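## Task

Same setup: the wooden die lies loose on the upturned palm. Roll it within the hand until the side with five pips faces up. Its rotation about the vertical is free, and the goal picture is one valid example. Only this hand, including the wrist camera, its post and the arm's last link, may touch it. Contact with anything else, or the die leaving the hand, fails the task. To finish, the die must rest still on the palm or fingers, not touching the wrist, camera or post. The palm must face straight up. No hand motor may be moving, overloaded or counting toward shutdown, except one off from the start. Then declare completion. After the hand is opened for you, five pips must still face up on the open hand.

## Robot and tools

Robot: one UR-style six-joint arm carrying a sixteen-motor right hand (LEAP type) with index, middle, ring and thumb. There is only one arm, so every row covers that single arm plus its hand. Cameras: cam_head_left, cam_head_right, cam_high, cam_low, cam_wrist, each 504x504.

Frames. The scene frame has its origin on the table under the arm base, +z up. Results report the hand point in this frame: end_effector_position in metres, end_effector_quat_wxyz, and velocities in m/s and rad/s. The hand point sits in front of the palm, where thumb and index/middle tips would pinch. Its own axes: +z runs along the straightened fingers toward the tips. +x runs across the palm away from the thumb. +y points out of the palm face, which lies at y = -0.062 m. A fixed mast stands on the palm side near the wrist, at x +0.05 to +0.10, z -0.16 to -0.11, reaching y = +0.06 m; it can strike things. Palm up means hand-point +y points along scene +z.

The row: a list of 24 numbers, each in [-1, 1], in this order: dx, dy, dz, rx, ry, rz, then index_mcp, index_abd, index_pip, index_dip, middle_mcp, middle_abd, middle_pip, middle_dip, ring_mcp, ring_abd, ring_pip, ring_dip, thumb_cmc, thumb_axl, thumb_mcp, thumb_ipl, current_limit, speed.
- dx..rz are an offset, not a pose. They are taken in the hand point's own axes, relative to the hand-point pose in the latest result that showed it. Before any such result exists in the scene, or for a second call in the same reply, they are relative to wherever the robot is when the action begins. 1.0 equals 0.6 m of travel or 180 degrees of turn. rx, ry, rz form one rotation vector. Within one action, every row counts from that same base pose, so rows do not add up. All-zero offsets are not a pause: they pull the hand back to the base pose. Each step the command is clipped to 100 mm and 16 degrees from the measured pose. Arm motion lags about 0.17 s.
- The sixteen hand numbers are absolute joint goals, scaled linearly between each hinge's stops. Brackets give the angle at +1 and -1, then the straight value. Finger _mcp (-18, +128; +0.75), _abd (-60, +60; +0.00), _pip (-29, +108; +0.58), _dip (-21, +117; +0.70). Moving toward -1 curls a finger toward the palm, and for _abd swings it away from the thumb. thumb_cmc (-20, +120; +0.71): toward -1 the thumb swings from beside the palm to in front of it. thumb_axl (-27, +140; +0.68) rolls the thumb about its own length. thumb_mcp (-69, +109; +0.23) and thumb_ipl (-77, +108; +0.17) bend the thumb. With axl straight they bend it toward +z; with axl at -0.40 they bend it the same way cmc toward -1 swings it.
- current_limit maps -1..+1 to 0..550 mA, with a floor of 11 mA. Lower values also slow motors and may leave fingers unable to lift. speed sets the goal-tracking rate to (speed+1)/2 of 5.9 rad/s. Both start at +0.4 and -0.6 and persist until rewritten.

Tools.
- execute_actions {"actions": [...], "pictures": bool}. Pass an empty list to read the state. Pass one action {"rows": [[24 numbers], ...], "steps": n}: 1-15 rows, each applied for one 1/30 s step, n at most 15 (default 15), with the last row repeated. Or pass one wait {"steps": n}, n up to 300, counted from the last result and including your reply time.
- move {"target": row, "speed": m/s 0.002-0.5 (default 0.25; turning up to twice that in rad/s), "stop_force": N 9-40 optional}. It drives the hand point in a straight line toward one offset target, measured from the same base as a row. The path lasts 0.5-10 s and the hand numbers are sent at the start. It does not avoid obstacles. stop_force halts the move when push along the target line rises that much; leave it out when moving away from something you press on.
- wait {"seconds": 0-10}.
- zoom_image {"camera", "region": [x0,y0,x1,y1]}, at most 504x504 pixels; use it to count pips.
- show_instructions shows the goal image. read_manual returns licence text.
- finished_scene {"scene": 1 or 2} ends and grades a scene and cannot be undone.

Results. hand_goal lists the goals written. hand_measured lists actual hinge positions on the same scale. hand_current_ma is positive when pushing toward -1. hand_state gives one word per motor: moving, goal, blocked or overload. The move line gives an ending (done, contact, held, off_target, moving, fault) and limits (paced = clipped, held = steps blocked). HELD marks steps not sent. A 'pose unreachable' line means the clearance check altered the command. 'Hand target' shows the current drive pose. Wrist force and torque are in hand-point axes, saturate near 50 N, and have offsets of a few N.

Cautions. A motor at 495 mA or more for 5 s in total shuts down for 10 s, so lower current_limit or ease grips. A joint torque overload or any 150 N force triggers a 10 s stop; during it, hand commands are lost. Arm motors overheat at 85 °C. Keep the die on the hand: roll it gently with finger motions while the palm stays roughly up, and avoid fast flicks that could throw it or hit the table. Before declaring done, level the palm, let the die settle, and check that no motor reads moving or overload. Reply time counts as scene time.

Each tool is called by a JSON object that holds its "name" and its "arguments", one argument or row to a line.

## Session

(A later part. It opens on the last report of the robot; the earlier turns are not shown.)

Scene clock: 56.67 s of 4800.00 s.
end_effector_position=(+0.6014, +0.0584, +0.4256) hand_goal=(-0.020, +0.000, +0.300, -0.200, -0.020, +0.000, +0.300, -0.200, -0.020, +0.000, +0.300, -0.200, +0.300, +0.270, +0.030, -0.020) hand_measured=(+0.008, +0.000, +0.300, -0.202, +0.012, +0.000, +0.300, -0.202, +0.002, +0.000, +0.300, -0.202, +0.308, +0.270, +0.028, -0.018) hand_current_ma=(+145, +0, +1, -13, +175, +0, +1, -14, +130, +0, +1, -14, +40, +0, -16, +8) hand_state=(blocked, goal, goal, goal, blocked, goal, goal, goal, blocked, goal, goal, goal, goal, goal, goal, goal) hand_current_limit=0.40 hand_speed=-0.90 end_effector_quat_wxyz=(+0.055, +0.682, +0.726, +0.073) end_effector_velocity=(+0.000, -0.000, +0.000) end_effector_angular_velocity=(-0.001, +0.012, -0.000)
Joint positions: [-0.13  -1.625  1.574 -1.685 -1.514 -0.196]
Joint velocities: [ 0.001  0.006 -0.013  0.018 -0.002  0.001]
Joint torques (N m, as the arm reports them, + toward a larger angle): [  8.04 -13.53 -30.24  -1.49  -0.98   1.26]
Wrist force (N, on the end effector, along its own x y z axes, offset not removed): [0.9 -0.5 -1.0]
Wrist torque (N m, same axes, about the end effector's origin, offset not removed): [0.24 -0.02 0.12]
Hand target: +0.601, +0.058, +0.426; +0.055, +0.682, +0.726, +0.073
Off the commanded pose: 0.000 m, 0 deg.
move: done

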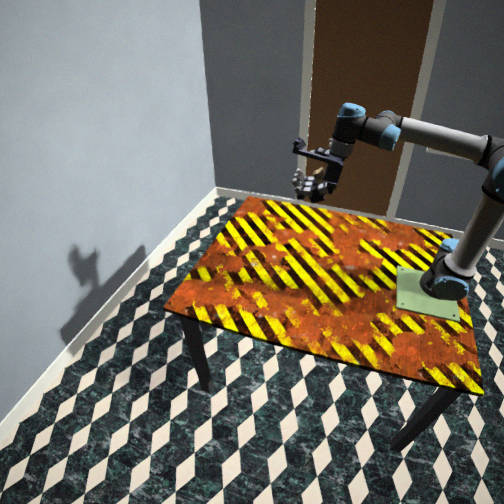

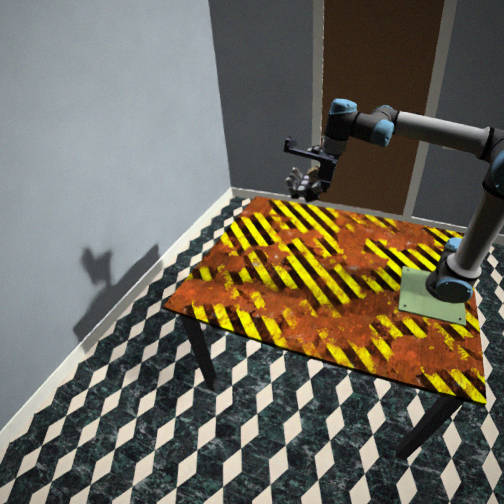

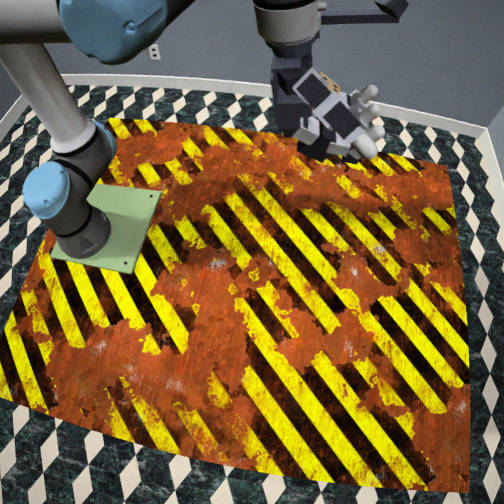

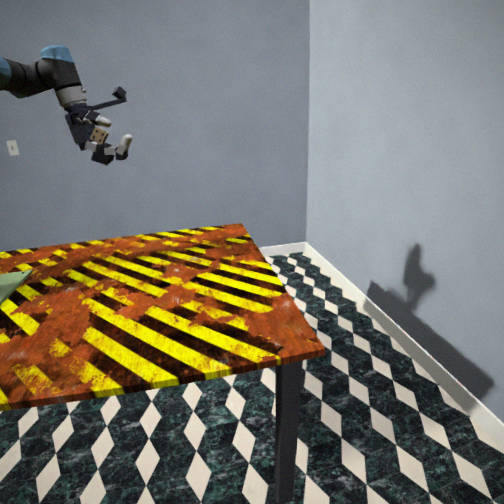

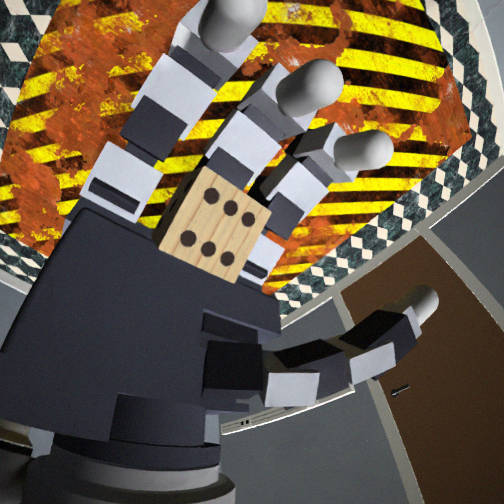

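{"name": "move", "arguments": {
  "target": [0,0,0,-0.04,0,0,-0.02,0,0.3,-0.2,-0.02,0,0.3,-0.2,-0.02,0,0.3,-0.2,0.3,0.27,0.03,-0.02,0.4,-0.9],
  "speed": 0.12
}}

{"name": "move", "arguments": {
  "target": [0,0,0,0,0,0,0.08,0,0.3,-0.2,0.14,0,0.3,-0.2,0.08,0,0.3,-0.2,0.3,0.27,0.03,-0.02,0.4,-0.93]
}}

{"name": "zoom_image", "arguments": {
  "camera": "cam_low",
  "region": [40,70,180,200]
}}

Scene clock: 58.47 s of 4800.00 s.
end_effector_position=(+0.6013, +0.0584, +0.4256) hand_goal=(-0.020, +0.000, +0.300, -0.200, -0.020, +0.000, +0.300, -0.200, -0.020, +0.000, +0.300, -0.200, +0.300, +0.270, +0.030, -0.020) hand_measured=(+0.008, +0.000, +0.300, -0.202, +0.012, +0.000, +0.300, -0.202, +0.002, +0.000, +0.300, -0.202, +0.308, +0.270, +0.028, -0.018) hand_current_ma=(+145, +0, +1, -13, +173, +0, +1, -14, +129, +0, +1, -14, +39, +0, -16, +8) hand_state=(blocked, goal, goal, goal, blocked, goal, goal, goal, blocked, goal, goal, goal, goal, goal, goal, goal) hand_current_limit=0.40 hand_speed=-0.90 end_effector_quat_wxyz=(+0.097, +0.677, +0.720, +0.118) end_effector_velocity=(+0.000, +0.000, +0.000) end_effector_angular_velocity=(+0.001, -0.013, -0.000)
Joint positions: [-0.14  -1.681  1.699 -1.874 -1.487 -0.198]
Joint velocities: [-0.001 -0.005  0.012 -0.02   0.003  0.   ]
Joint torques (N m, as the arm reports them, + toward a larger angle): [ -6.24 -25.94 -19.02  -4.62   1.69  -0.94]
Wrist force (N, on the end effector, along its own x y z axes, offset not removed): [2.5 1.1 -0.4]
Wrist torque (N m, same axes, about the end effector's origin, offset not removed): [0.36 -0.19 0.31]
Hand target: +0.601, +0.058, +0.426; +0.098, +0.677, +0.720, +0.118
Off the commanded pose: 0.000 m, 0 deg.
move: done

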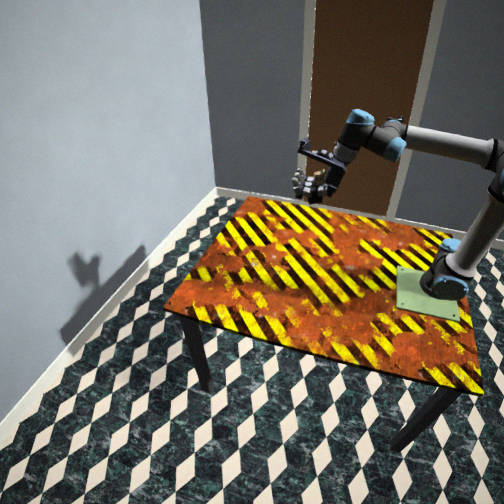

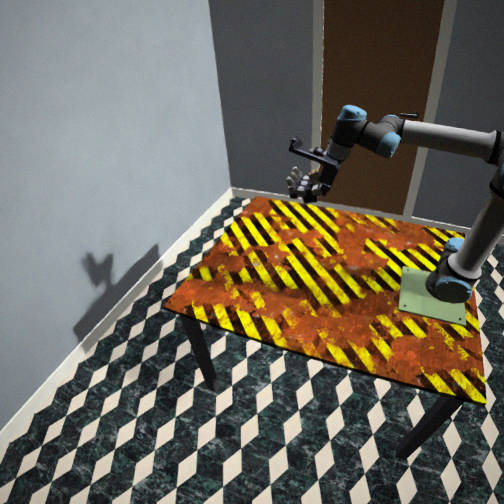

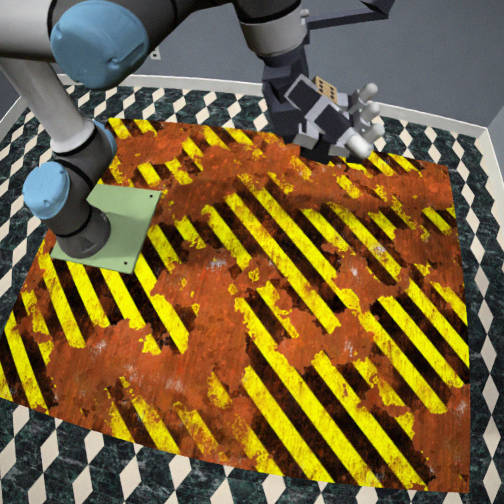

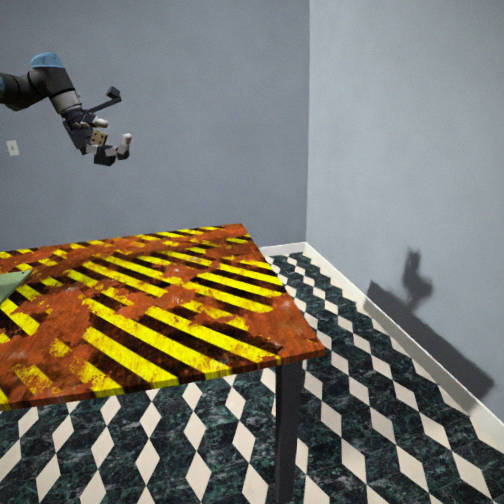

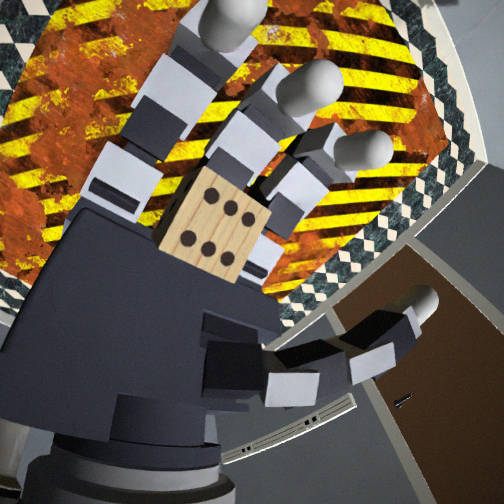

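Scene clock: 59.70 s of 4800.00 s.
end_effector_position=(+0.6013, +0.0584, +0.4256) hand_goal=(+0.080, +0.000, +0.300, -0.200, +0.140, +0.000, +0.300, -0.200, +0.080, +0.000, +0.300, -0.200, +0.300, +0.270, +0.030, -0.020) hand_measured=(+0.090, +0.000, +0.300, -0.202, +0.150, +0.000, +0.300, -0.202, +0.088, +0.000, +0.300, -0.202, +0.308, +0.270, +0.028, -0.018) hand_current_ma=(+49, +0, +2, -13, +56, +0, +1, -14, +43, +0, +1, -14, +39, +0, -16, +8) hand_state=(goal, goal, goal, goal, goal, goal, goal, goal, goal, goal, goal, goal, goal, goal, goal, goal) hand_current_limit=0.40 hand_speed=-0.93 end_effector_quat_wxyz=(+0.097, +0.677, +0.720, +0.118) end_effector_velocity=(-0.000, +0.000, -0.000) end_effector_angular_velocity=(+0.000, +0.001, +0.001)
Joint positions: [-0.14  -1.681  1.699 -1.874 -1.487 -0.198]
Joint velocities: [ 0.001  0.    -0.     0.001  0.    -0.   ]
Joint torques (N m, as the arm reports them, + toward a larger angle): [  0.99 -11.12 -31.07  -1.87  -1.16  -0.7 ]
Wrist force (N, on the end effector, along its own x y z axes, offset not removed): [-0.9 -0.8 -1.7]
Wrist torque (N m, same axes, about the end effector's origin, offset not removed): [0.22 0.24 0.10]
Hand target: +0.601, +0.058, +0.426; +0.097, +0.677, +0.720, +0.118
Off the commanded pose: 0.000 m, 0 deg.
move: done

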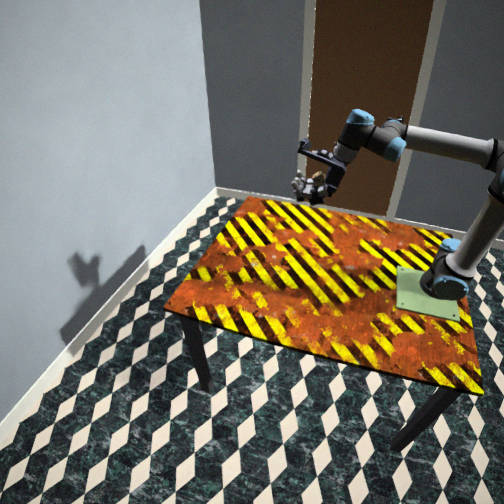

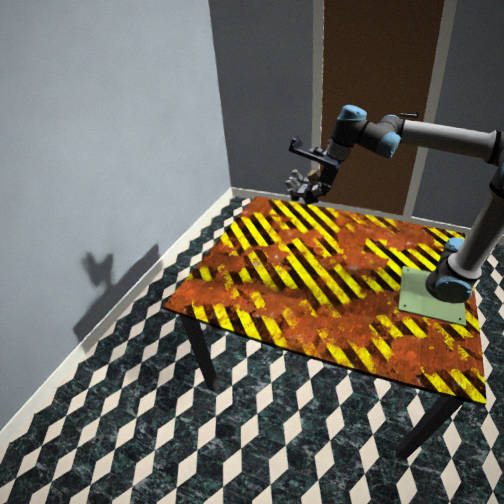

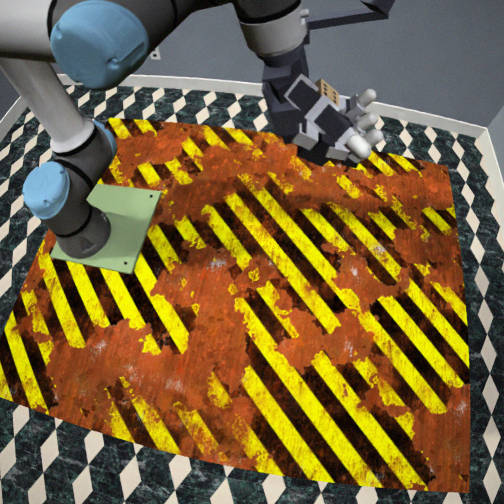

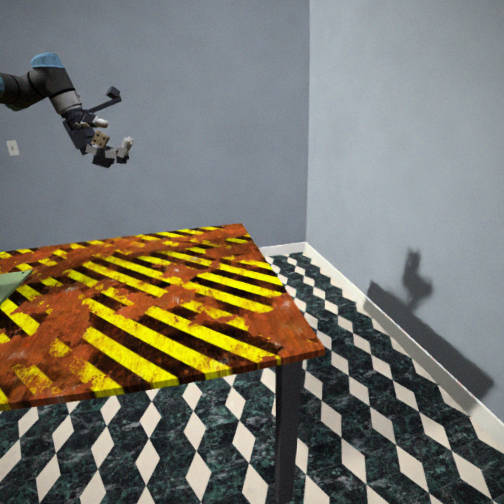

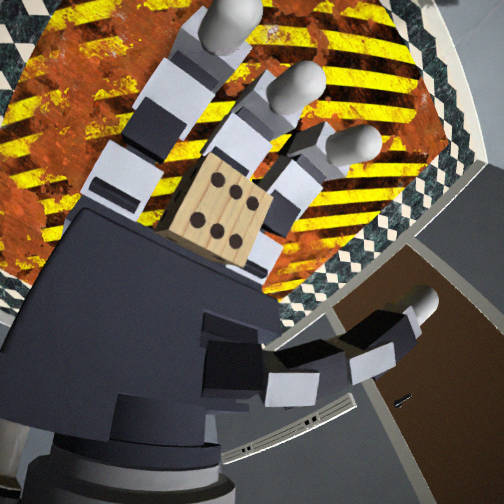

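Region (40, 70, 180, 200) of cam_low's 504x504 image, scaled by 3.600, with more detail than that image has; it fills the top 468 rows of this view, and the rest is white.

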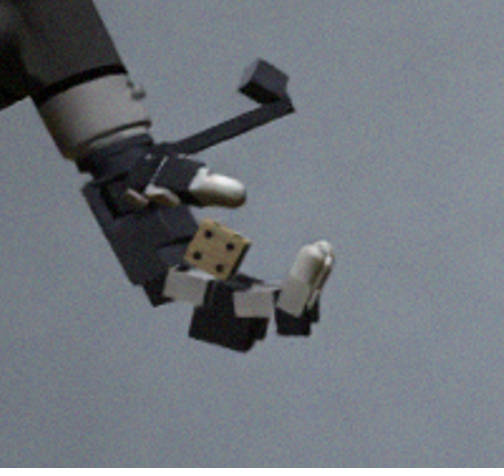

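{"name": "move", "arguments": {
  "target": [0,0,0,-0.2,0,0,0.06,0,0.3,-0.2,0.06,0,0.3,-0.2,0.06,0,0.3,-0.2,0.3,0.27,0.03,-0.02,0.4,-0.9],
  "speed": 0.2
}}

{"name": "move", "arguments": {
  "target": [0,0,0,-0.17,0,0,0.06,0,0.3,-0.2,0.06,0,0.3,-0.2,0.06,0,0.3,-0.2,0.3,0.27,0.03,-0.02,0.4,-0.9],
  "speed": 0.12
}}

{"name": "zoom_image", "arguments": {
  "camera": "cam_low",
  "region": [60,100,180,210]
}}

Scene clock: 65.27 s of 4800.00 s.
end_effector_position=(+0.6012, +0.0584, +0.4256) hand_goal=(+0.060, +0.000, +0.300, -0.200, +0.060, +0.000, +0.300, -0.200, +0.060, +0.000, +0.300, -0.200, +0.300, +0.270, +0.030, -0.020) hand_measured=(+0.086, +0.000, +0.300, -0.202, +0.090, +0.000, +0.300, -0.202, +0.082, +0.000, +0.300, -0.202, +0.308, +0.270, +0.028, -0.018) hand_current_ma=(+143, +0, +2, -13, +165, +0, +2, -14, +129, +0, +2, -14, +39, +0, -16, +8) hand_state=(blocked, goal, goal, goal, blocked, goal, goal, goal, blocked, goal, goal, goal, goal, goal, goal, goal) hand_current_limit=0.40 hand_speed=-0.90 end_effector_quat_wxyz=(+0.301, +0.614, +0.648, +0.334) end_effector_velocity=(+0.001, -0.000, +0.000) end_effector_angular_velocity=(+0.000, -0.014, -0.001)
Joint positions: [-0.184 -1.711  2.187 -2.952 -1.352 -0.139]
Joint velocities: [ 0.     0.007  0.005 -0.027  0.001  0.003]
Joint torques (N m, as the arm reports them, + toward a larger angle): [  0.02  -8.17 -16.97  -4.64   1.75   1.28]
Wrist force (N, on the end effector, along its own x y z axes, offset not removed): [-0.1 -4.0 -2.7]
Wrist torque (N m, same axes, about the end effector's origin, offset not removed): [-0.18 0.29 -0.08]
Hand target: +0.601, +0.058, +0.426; +0.302, +0.614, +0.648, +0.335
Off the commanded pose: 0.000 m, 0 deg.
move: done

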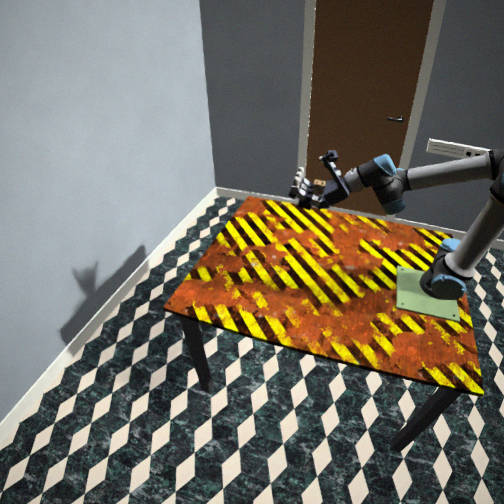

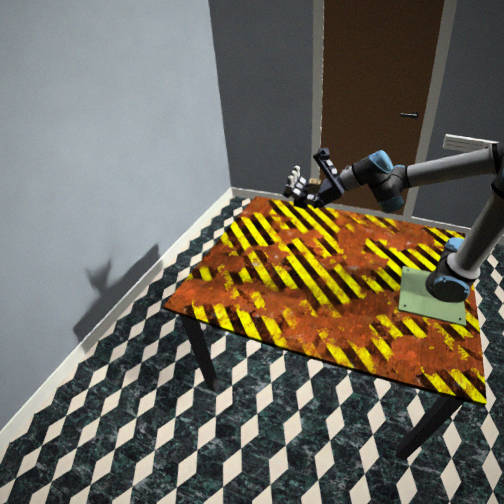

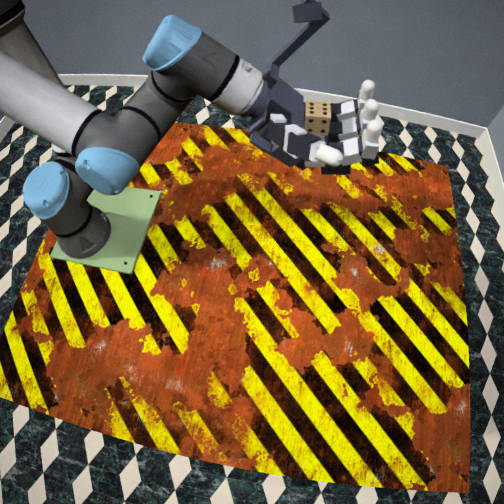

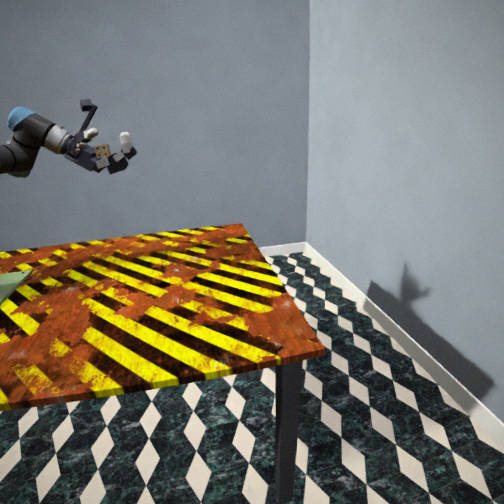

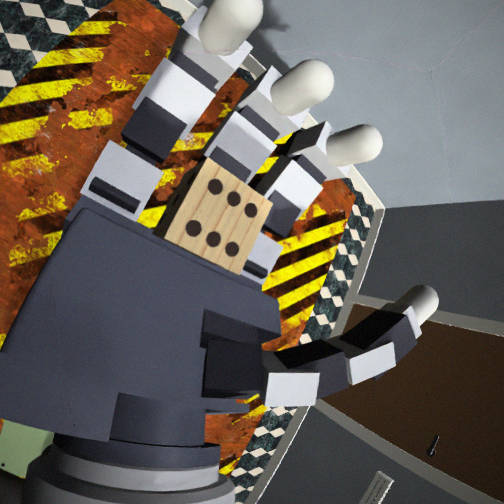

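Scene clock: 67.90 s of 4800.00 s.
end_effector_position=(+0.6010, +0.0584, +0.4254) hand_goal=(+0.060, +0.000, +0.300, -0.200, +0.060, +0.000, +0.300, -0.200, +0.060, +0.000, +0.300, -0.200, +0.300, +0.270, +0.030, -0.020) hand_measured=(+0.082, +0.000, +0.300, -0.202, +0.084, +0.000, +0.300, -0.202, +0.078, +0.000, +0.300, -0.202, +0.308, +0.270, +0.028, -0.018) hand_current_ma=(+120, +0, +2, -13, +130, +0, +2, -14, +106, +0, +2, -14, +44, +0, -7, +8) hand_state=(blocked, goal, goal, goal, blocked, goal, goal, goal, goal, goal, goal, goal, goal, goal, goal, goal) hand_current_limit=0.40 hand_speed=-0.90 end_effector_quat_wxyz=(+0.452, +0.513, +0.537, +0.493) end_effector_velocity=(+0.000, -0.000, +0.000) end_effector_angular_velocity=(+0.001, -0.014, -0.001)
Joint positions: [-0.178 -1.314  2.265 -3.975 -1.319 -0.006]
Joint velocities: [ 0.     0.012 -0.005 -0.023 -0.001  0.003]
Joint torques (N m, as the arm reports them, + toward a larger angle): [  7.59 -18.15 -22.06  -3.85  -1.25   1.09]
Wrist force (N, on the end effector, along its own x y z axes, offset not removed): [-0.6 -2.6 -4.1]
Wrist torque (N m, same axes, about the end effector's origin, offset not removed): [0.02 0.31 -0.11]
Hand target: +0.601, +0.058, +0.425; +0.453, +0.513, +0.537, +0.493
Off the commanded pose: 0.000 m, 0 deg.
move: done

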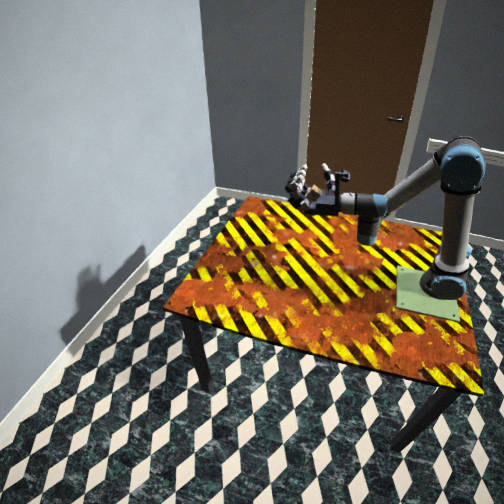

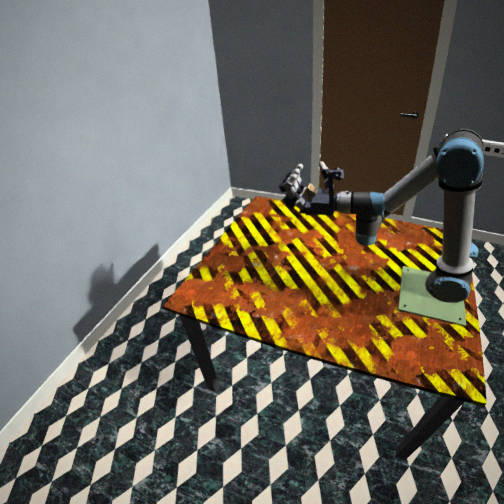

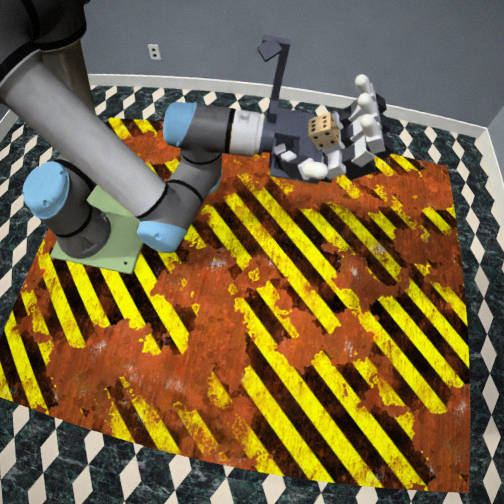

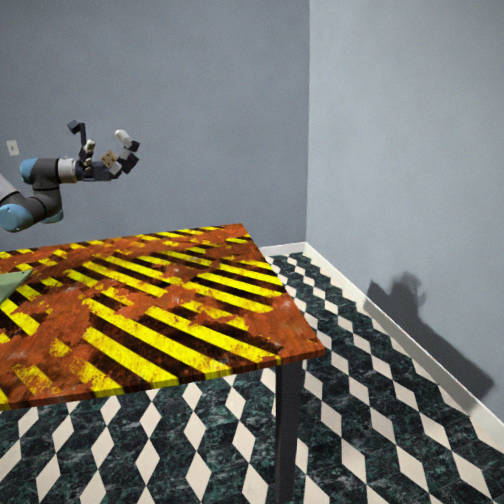

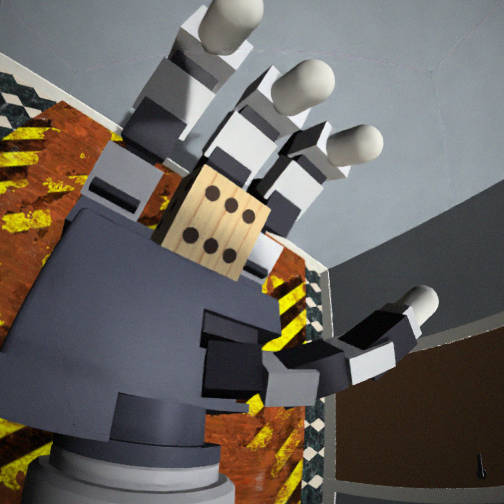

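Region (60, 100, 180, 210) of cam_low's 504x504 image, scaled by 4.200, with more detail than that image has; it fills the top 462 rows of this view, and the rest is white.

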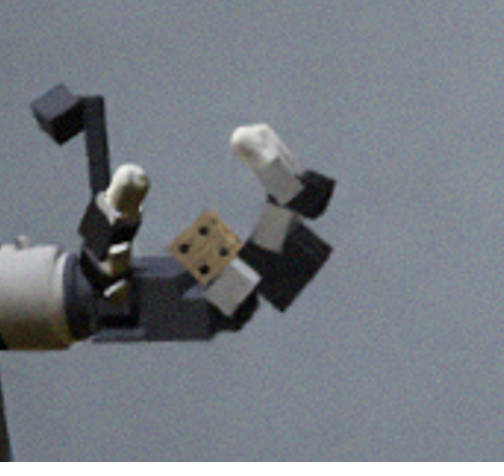

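{"name": "execute_actions", "arguments": {
  "actions": []
}}

Scene clock: 70.43 s of 4800.00 s.
end_effector_position=(+0.6011, +0.0584, +0.4255) hand_goal=(+0.060, +0.000, +0.300, -0.200, +0.060, +0.000, +0.300, -0.200, +0.060, +0.000, +0.300, -0.200, +0.300, +0.270, +0.030, -0.020) hand_measured=(+0.082, +0.000, +0.300, -0.202, +0.084, +0.000, +0.300, -0.202, +0.078, +0.000, +0.300, -0.202, +0.308, +0.270, +0.028, -0.018) hand_current_ma=(+119, +0, +2, -13, +130, +0, +2, -14, +106, +0, +2, -14, +44, +0, -7, +8) hand_state=(blocked, goal, goal, goal, blocked, goal, goal, goal, goal, goal, goal, goal, goal, goal, goal, goal) hand_current_limit=0.40 hand_speed=-0.90 end_effector_quat_wxyz=(+0.453, +0.513, +0.537, +0.493) end_effector_velocity=(-0.000, +0.000, +0.000) end_effector_angular_velocity=(+0.000, -0.000, +0.000)
Joint positions: [-0.178 -1.313  2.265 -3.978 -1.319 -0.005]
Joint velocities: [ 0.  0. -0. -0. -0.  0.]
Joint torques (N m, as the arm reports them, + toward a larger angle): [  7.39 -17.8  -21.49  -3.75  -1.19   1.3 ]
Wrist force (N, on the end effector, along its own x y z axes, offset not removed): [-0.7 -1.1 -3.1]
Wrist torque (N m, same axes, about the end effector's origin, offset not removed): [0.04 0.35 0.02]
Hand target: +0.601, +0.058, +0.425; +0.453, +0.513, +0.537, +0.493
Off the commanded pose: 0.000 m, 0 deg.
Steps of this call (steps 1 to 76: nothing new was sent). Readings (end_effector_position | what the end effector reports):
1: (+0.6010, +0.0584, +0.4255) | hand_goal=(+0.060, +0.000, +0.300, -0.200, +0.060, +0.000, +0.300, -0.200, +0.060, +0.000, +0.300, -0.200, +0.300, +0.270, +0.030, -0.020) hand_measured=(+0.082, +0.000, +0.300, -0.202, +0.084, +0.000, +0.300, -0.202, +0.078, +0.000, +0.300, -0.202, +0.308, +0.270, +0.028, -0.018) hand_current_ma=(+119, +0, +2, -13, +131, +0, +2, -14, +106, +0, +2, -14, +44, +0, -7, +8) hand_state=(blocked, goal, goal, goal, blocked, goal, goal, goal, goal, goal, goal, goal, goal, goal, goal, goal) hand_current_limit=0.40 hand_speed=-0.90
2: (+0.6011, +0.0584, +0.4255) | hand_goal=(+0.060, +0.000, +0.300, -0.200, +0.060, +0.000, +0.300, -0.200, +0.060, +0.000, +0.300, -0.200, +0.300, +0.270, +0.030, -0.020) hand_measured=(+0.082, +0.000, +0.300, -0.202, +0.084, +0.000, +0.300, -0.202, +0.078, +0.000, +0.300, -0.202, +0.308, +0.270, +0.028, -0.018) hand_current_ma=(+119, +0, +2, -13, +131, +0, +2, -14, +106, +0, +2, -14, +44, +0, -7, +8) hand_state=(blocked, goal, goal, goal, blocked, goal, goal, goal, goal, goal, goal, goal, goal, goal, goal, goal) hand_current_limit=0.40 hand_speed=-0.90
4: (+0.6011, +0.0584, +0.4255) | hand_goal=(+0.060, +0.000, +0.300, -0.200, +0.060, +0.000, +0.300, -0.200, +0.060, +0.000, +0.300, -0.200, +0.300, +0.270, +0.030, -0.020) hand_measured=(+0.082, +0.000, +0.300, -0.202, +0.084, +0.000, +0.300, -0.202, +0.078, +0.000, +0.300, -0.202, +0.308, +0.270, +0.028, -0.018) hand_current_ma=(+119, +0, +2, -13, +131, +0, +2, -14, +106, +0, +2, -14, +44, +0, -7, +8) hand_state=(blocked, goal, goal, goal, blocked, goal, goal, goal, goal, goal, goal, goal, goal, goal, goal, goal) hand_current_limit=0.40 hand_speed=-0.90
8: (+0.6011, +0.0584, +0.4255) | hand_goal=(+0.060, +0.000, +0.300, -0.200, +0.060, +0.000, +0.300, -0.200, +0.060, +0.000, +0.300, -0.200, +0.300, +0.270, +0.030, -0.020) hand_measured=(+0.082, +0.000, +0.300, -0.202, +0.084, +0.000, +0.300, -0.202, +0.078, +0.000, +0.300, -0.202, +0.308, +0.270, +0.028, -0.018) hand_current_ma=(+119, +0, +2, -13, +130, +0, +2, -14, +106, +0, +2, -14, +44, +0, -7, +8) hand_state=(blocked, goal, goal, goal, blocked, goal, goal, goal, goal, goal, goal, goal, goal, goal, goal, goal) hand_current_limit=0.40 hand_speed=-0.90
76: the state above

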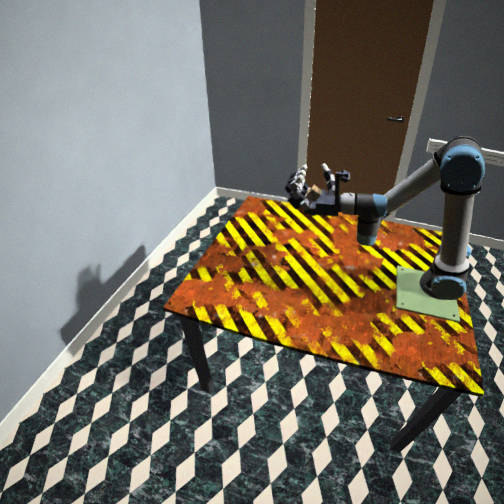

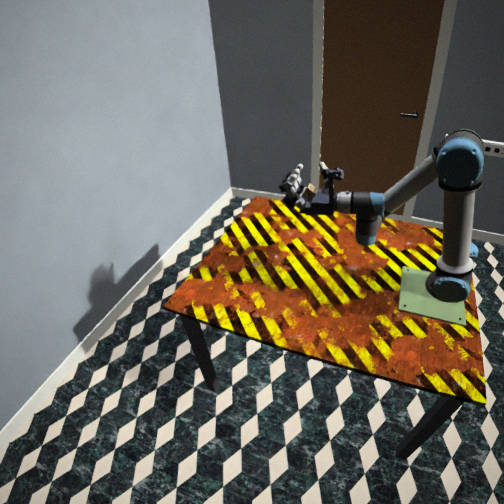

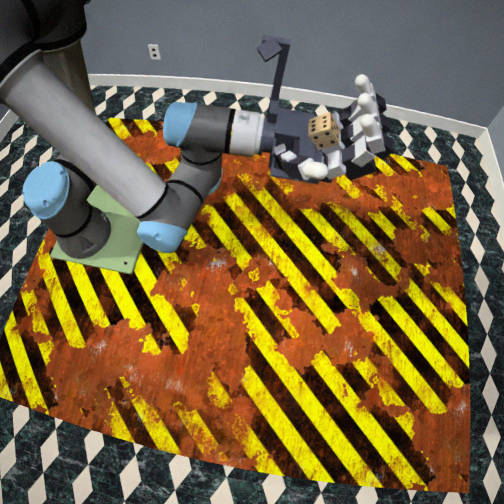

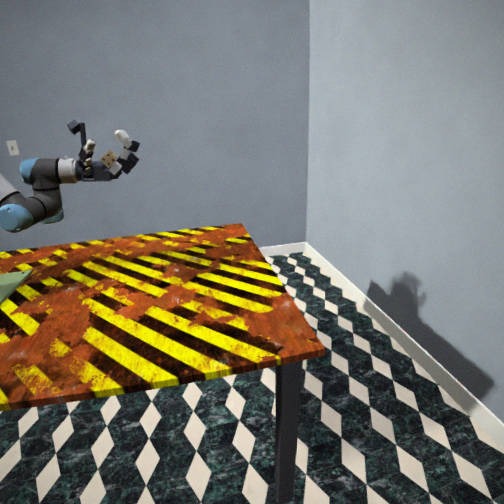

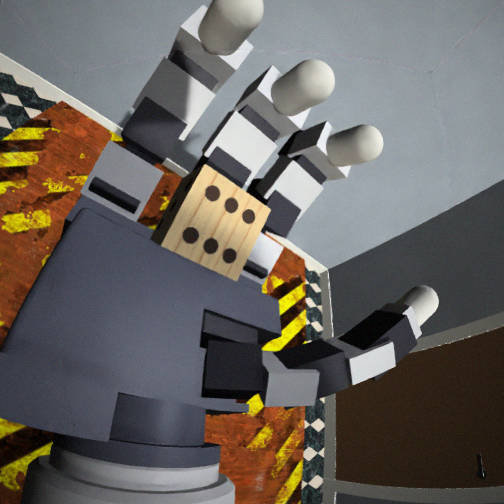

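{"name": "move", "arguments": {
  "target": [0,0,0,-0.06,0,0,0.06,0,0.3,-0.2,0.06,0,0.3,-0.2,0.06,0,0.3,-0.2,0.3,0.27,0.03,-0.02,0.4,-0.9],
  "speed": 0.05
}}

{"name": "zoom_image", "arguments": {
  "camera": "cam_low",
  "region": [50,100,180,210]
}}

Scene clock: 73.30 s of 4800.00 s.
end_effector_position=(+0.6010, +0.0584, +0.4254) hand_goal=(+0.060, +0.000, +0.300, -0.200, +0.060, +0.000, +0.300, -0.200, +0.060, +0.000, +0.300, -0.200, +0.300, +0.270, +0.030, -0.020) hand_measured=(+0.078, +0.000, +0.300, -0.202, +0.080, +0.000, +0.300, -0.202, +0.076, +0.000, +0.300, -0.202, +0.308, +0.270, +0.030, -0.018) hand_current_ma=(+99, +0, +2, -13, +109, +0, +2, -14, +87, +0, +2, -14, +44, +0, -1, +8) hand_state=(goal, goal, goal, goal, blocked, goal, goal, goal, goal, goal, goal, goal, goal, goal, goal, goal) hand_current_limit=0.40 hand_speed=-0.90 end_effector_quat_wxyz=(+0.499, +0.468, +0.488, +0.542) end_effector_velocity=(+0.000, -0.001, +0.000) end_effector_angular_velocity=(+0.001, -0.011, -0.001)
Joint positions: [-0.165 -1.146  2.193 -4.266 -1.335  0.042]
Joint velocities: [-0.     0.009 -0.005 -0.014 -0.001  0.003]
Joint torques (N m, as the arm reports them, + toward a larger angle): [  7.37 -21.94 -18.71  -3.18  -1.54   1.03]
Wrist force (N, on the end effector, along its own x y z axes, offset not removed): [1.0 -0.5 0.1]
Wrist torque (N m, same axes, about the end effector's origin, offset not removed): [-0.09 0.12 0.06]
Hand target: +0.601, +0.058, +0.425; +0.499, +0.468, +0.488, +0.542
Off the commanded pose: 0.000 m, 0 deg.
move: done

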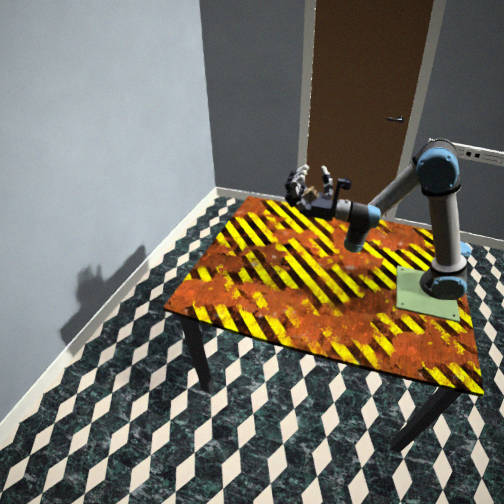

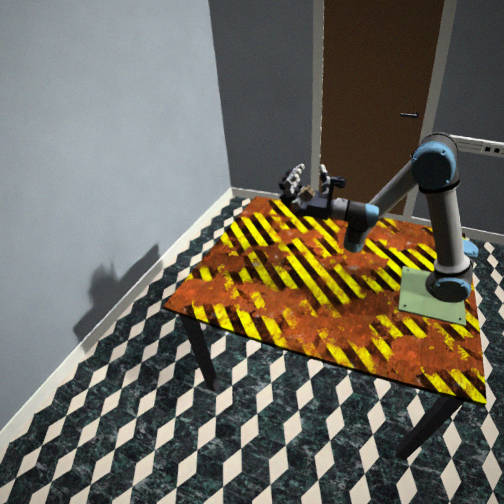

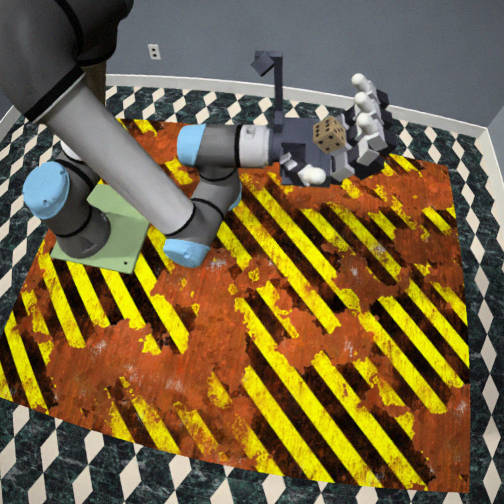

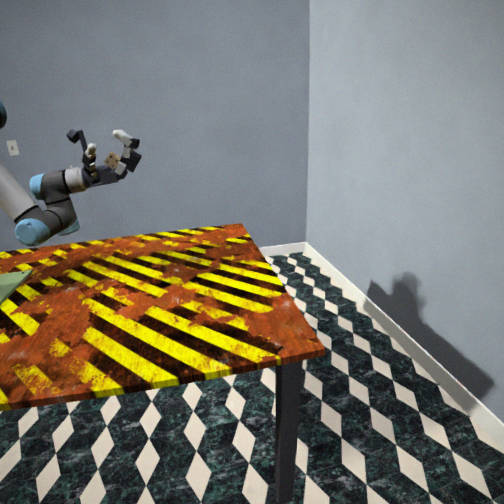

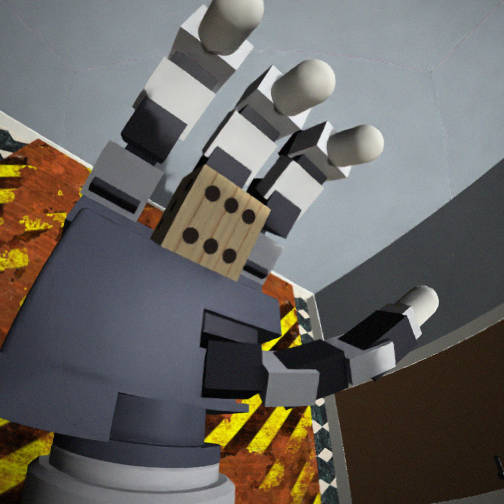

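Region (50, 100, 180, 210) of cam_low's 504x504 image, scaled by 3.877, with more detail than that image has; it fills the top 426 rows of this view, and the rest is white.

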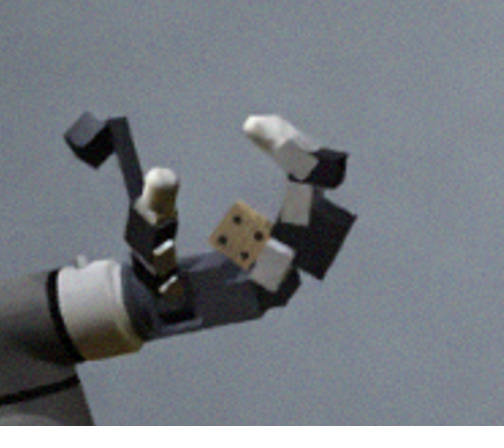

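{"name": "move", "arguments": {
  "target": [0,0,0,0,0,0,-0.25,0,0.3,-0.2,-0.25,0,0.3,-0.2,-0.25,0,0.3,-0.2,0.3,0.27,0.03,-0.02,0.4,-0.9]
}}

{"name": "zoom_image", "arguments": {
  "camera": "cam_low",
  "region": [50,100,180,210]
}}

Scene clock: 75.43 s of 4800.00 s.
end_effector_position=(+0.6010, +0.0584, +0.4254) hand_goal=(-0.250, +0.000, +0.300, -0.200, -0.250, +0.000, +0.300, -0.200, -0.250, +0.000, +0.300, -0.200, +0.300, +0.270, +0.030, -0.020) hand_measured=(-0.242, +0.000, +0.300, -0.202, -0.032, +0.000, +0.300, -0.202, -0.244, +0.000, +0.300, -0.202, +0.308, +0.270, +0.030, -0.018) hand_current_ma=(+45, +0, +2, -13, +385, +0, +2, -14, +40, +0, +2, -14, +44, +0, -1, +8) hand_state=(goal, goal, goal, goal, blocked, goal, goal, goal, goal, goal, goal, goal, goal, goal, goal, goal) hand_current_limit=0.40 hand_speed=-0.90 end_effector_quat_wxyz=(+0.499, +0.468, +0.488, +0.542) end_effector_velocity=(+0.000, -0.000, -0.000) end_effector_angular_velocity=(+0.000, +0.001, -0.000)
Joint positions: [-0.165 -1.146  2.193 -4.266 -1.335  0.042]
Joint velocities: [-0.     0.    -0.     0.001  0.     0.   ]
Joint torques (N m, as the arm reports them, + toward a larger angle): [ -6.25 -36.49  -7.22  -0.32   1.39  -1.66]
Wrist force (N, on the end effector, along its own x y z axes, offset not removed): [-1.0 -2.8 -0.6]
Wrist torque (N m, same axes, about the end effector's origin, offset not removed): [-0.35 0.43 -0.28]
Hand target: +0.601, +0.058, +0.425; +0.499, +0.468, +0.488, +0.542
Off the commanded pose: 0.000 m, 0 deg.
move: done

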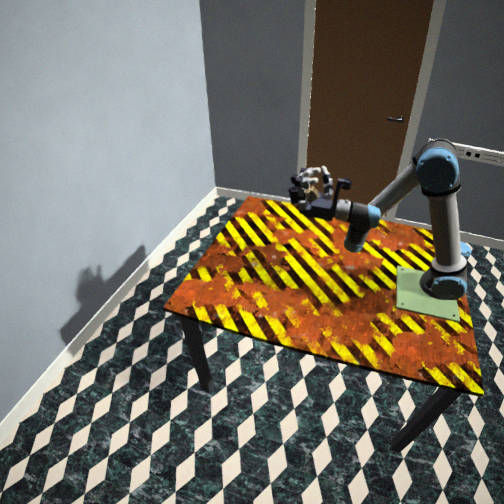

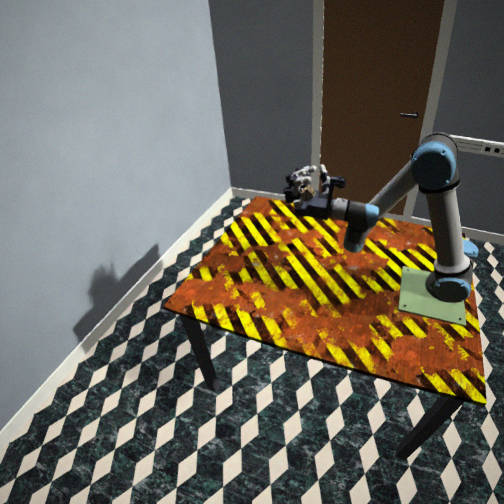

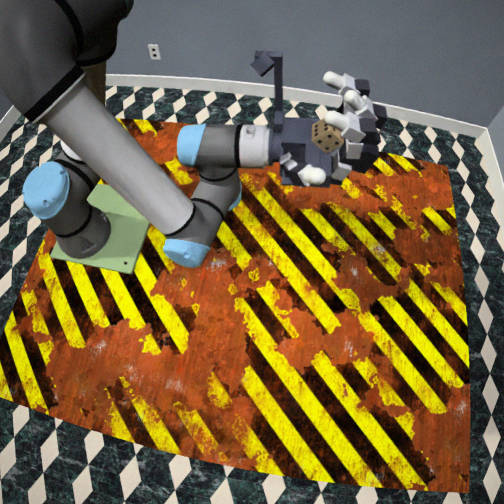

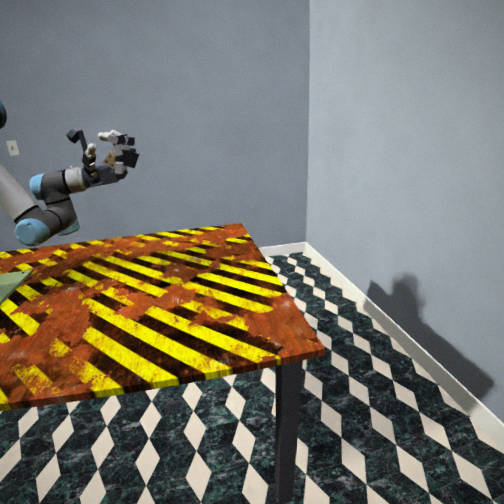

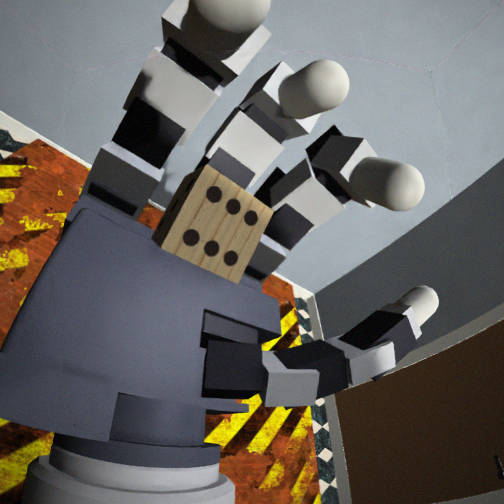

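Region (50, 100, 180, 210) of cam_low's 504x504 image, scaled by 3.877, with more detail than that image has; it fills the top 426 rows of this view, and the rest is white.

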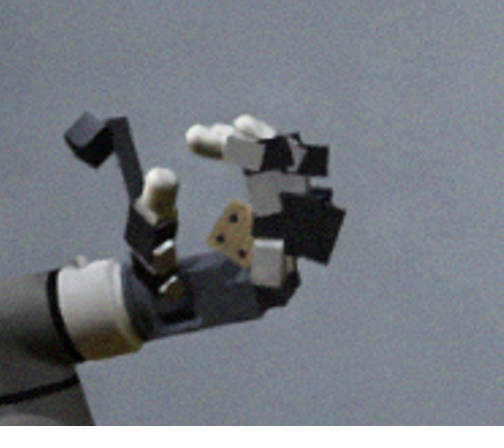

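{"name": "move", "arguments": {
  "target": [0,0,0,-0.06,0,0,0.1,0,0.3,-0.2,0.1,0,0.3,-0.2,0.1,0,0.3,-0.2,0.3,0.27,0.03,-0.02,0.4,-0.8],
  "speed": 0.05
}}

{"name": "zoom_image", "arguments": {
  "camera": "cam_low",
  "region": [50,100,180,210]
}}

Scene clock: 79.57 s of 4800.00 s.
end_effector_position=(+0.6010, +0.0584, +0.4253) hand_goal=(+0.100, +0.000, +0.300, -0.200, +0.100, +0.000, +0.300, -0.200, +0.100, +0.000, +0.300, -0.200, +0.300, +0.270, +0.030, -0.020) hand_measured=(+0.104, +0.000, +0.300, -0.202, +0.104, +0.000, +0.300, -0.202, +0.104, +0.000, +0.300, -0.202, +0.308, +0.270, +0.030, -0.018) hand_current_ma=(+23, +0, +2, -13, +25, +0, +2, -14, +20, +0, +2, -14, +44, +0, +5, +8) hand_state=(goal, goal, goal, goal, goal, goal, goal, goal, goal, goal, goal, goal, goal, goal, goal, goal) hand_current_limit=0.40 hand_speed=-0.80 end_effector_quat_wxyz=(+0.540, +0.420, +0.435, +0.585) end_effector_velocity=(-0.000, -0.000, +0.000) end_effector_angular_velocity=(+0.001, -0.010, -0.001)
Joint positions: [-0.148 -0.999  2.081 -4.492 -1.363  0.081]
Joint velocities: [ 0.001  0.007 -0.007 -0.011 -0.002  0.002]
Joint torques (N m, as the arm reports them, + toward a larger angle): [  7.43 -27.63 -17.8   -2.76  -1.55   1.14]
Wrist force (N, on the end effector, along its own x y z axes, offset not removed): [-0.4 -1.8 -2.9]
Wrist torque (N m, same axes, about the end effector's origin, offset not removed): [-0.04 0.28 -0.06]
Hand target: +0.601, +0.058, +0.425; +0.541, +0.419, +0.435, +0.585
Off the commanded pose: 0.000 m, 0 deg.
move: done

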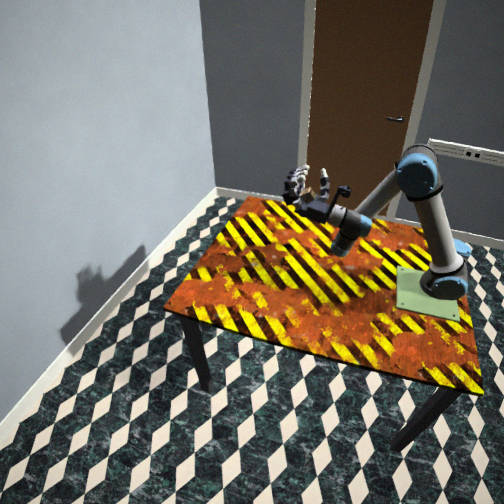

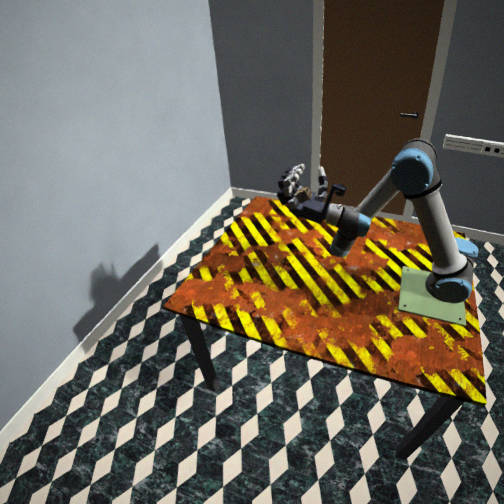

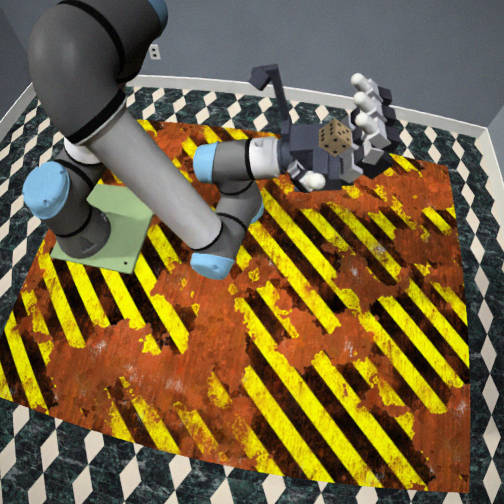

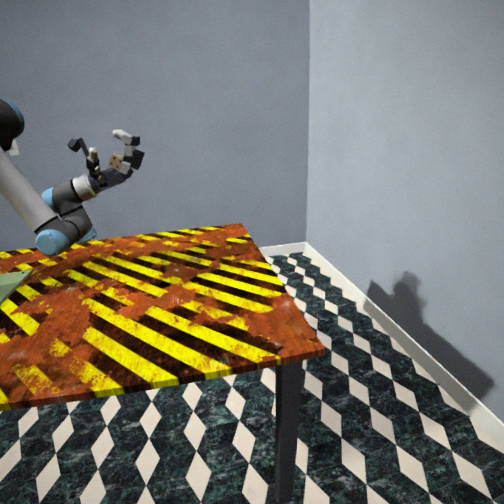

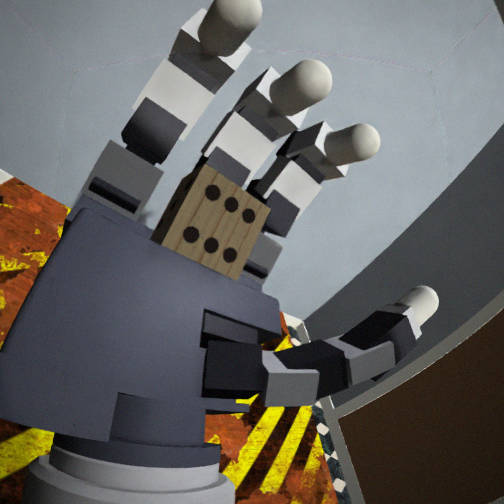

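Region (50, 100, 180, 210) of cam_low's 504x504 image, scaled by 3.877, with more detail than that image has; it fills the top 426 rows of this view, and the rest is white.

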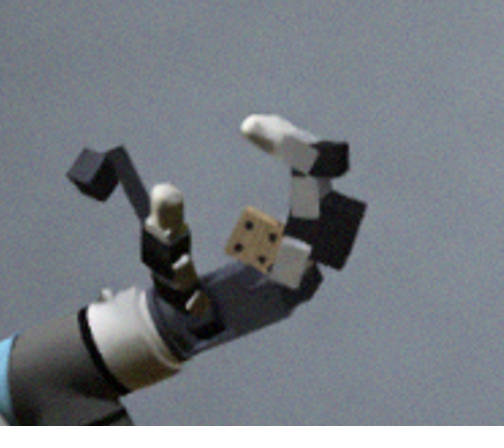

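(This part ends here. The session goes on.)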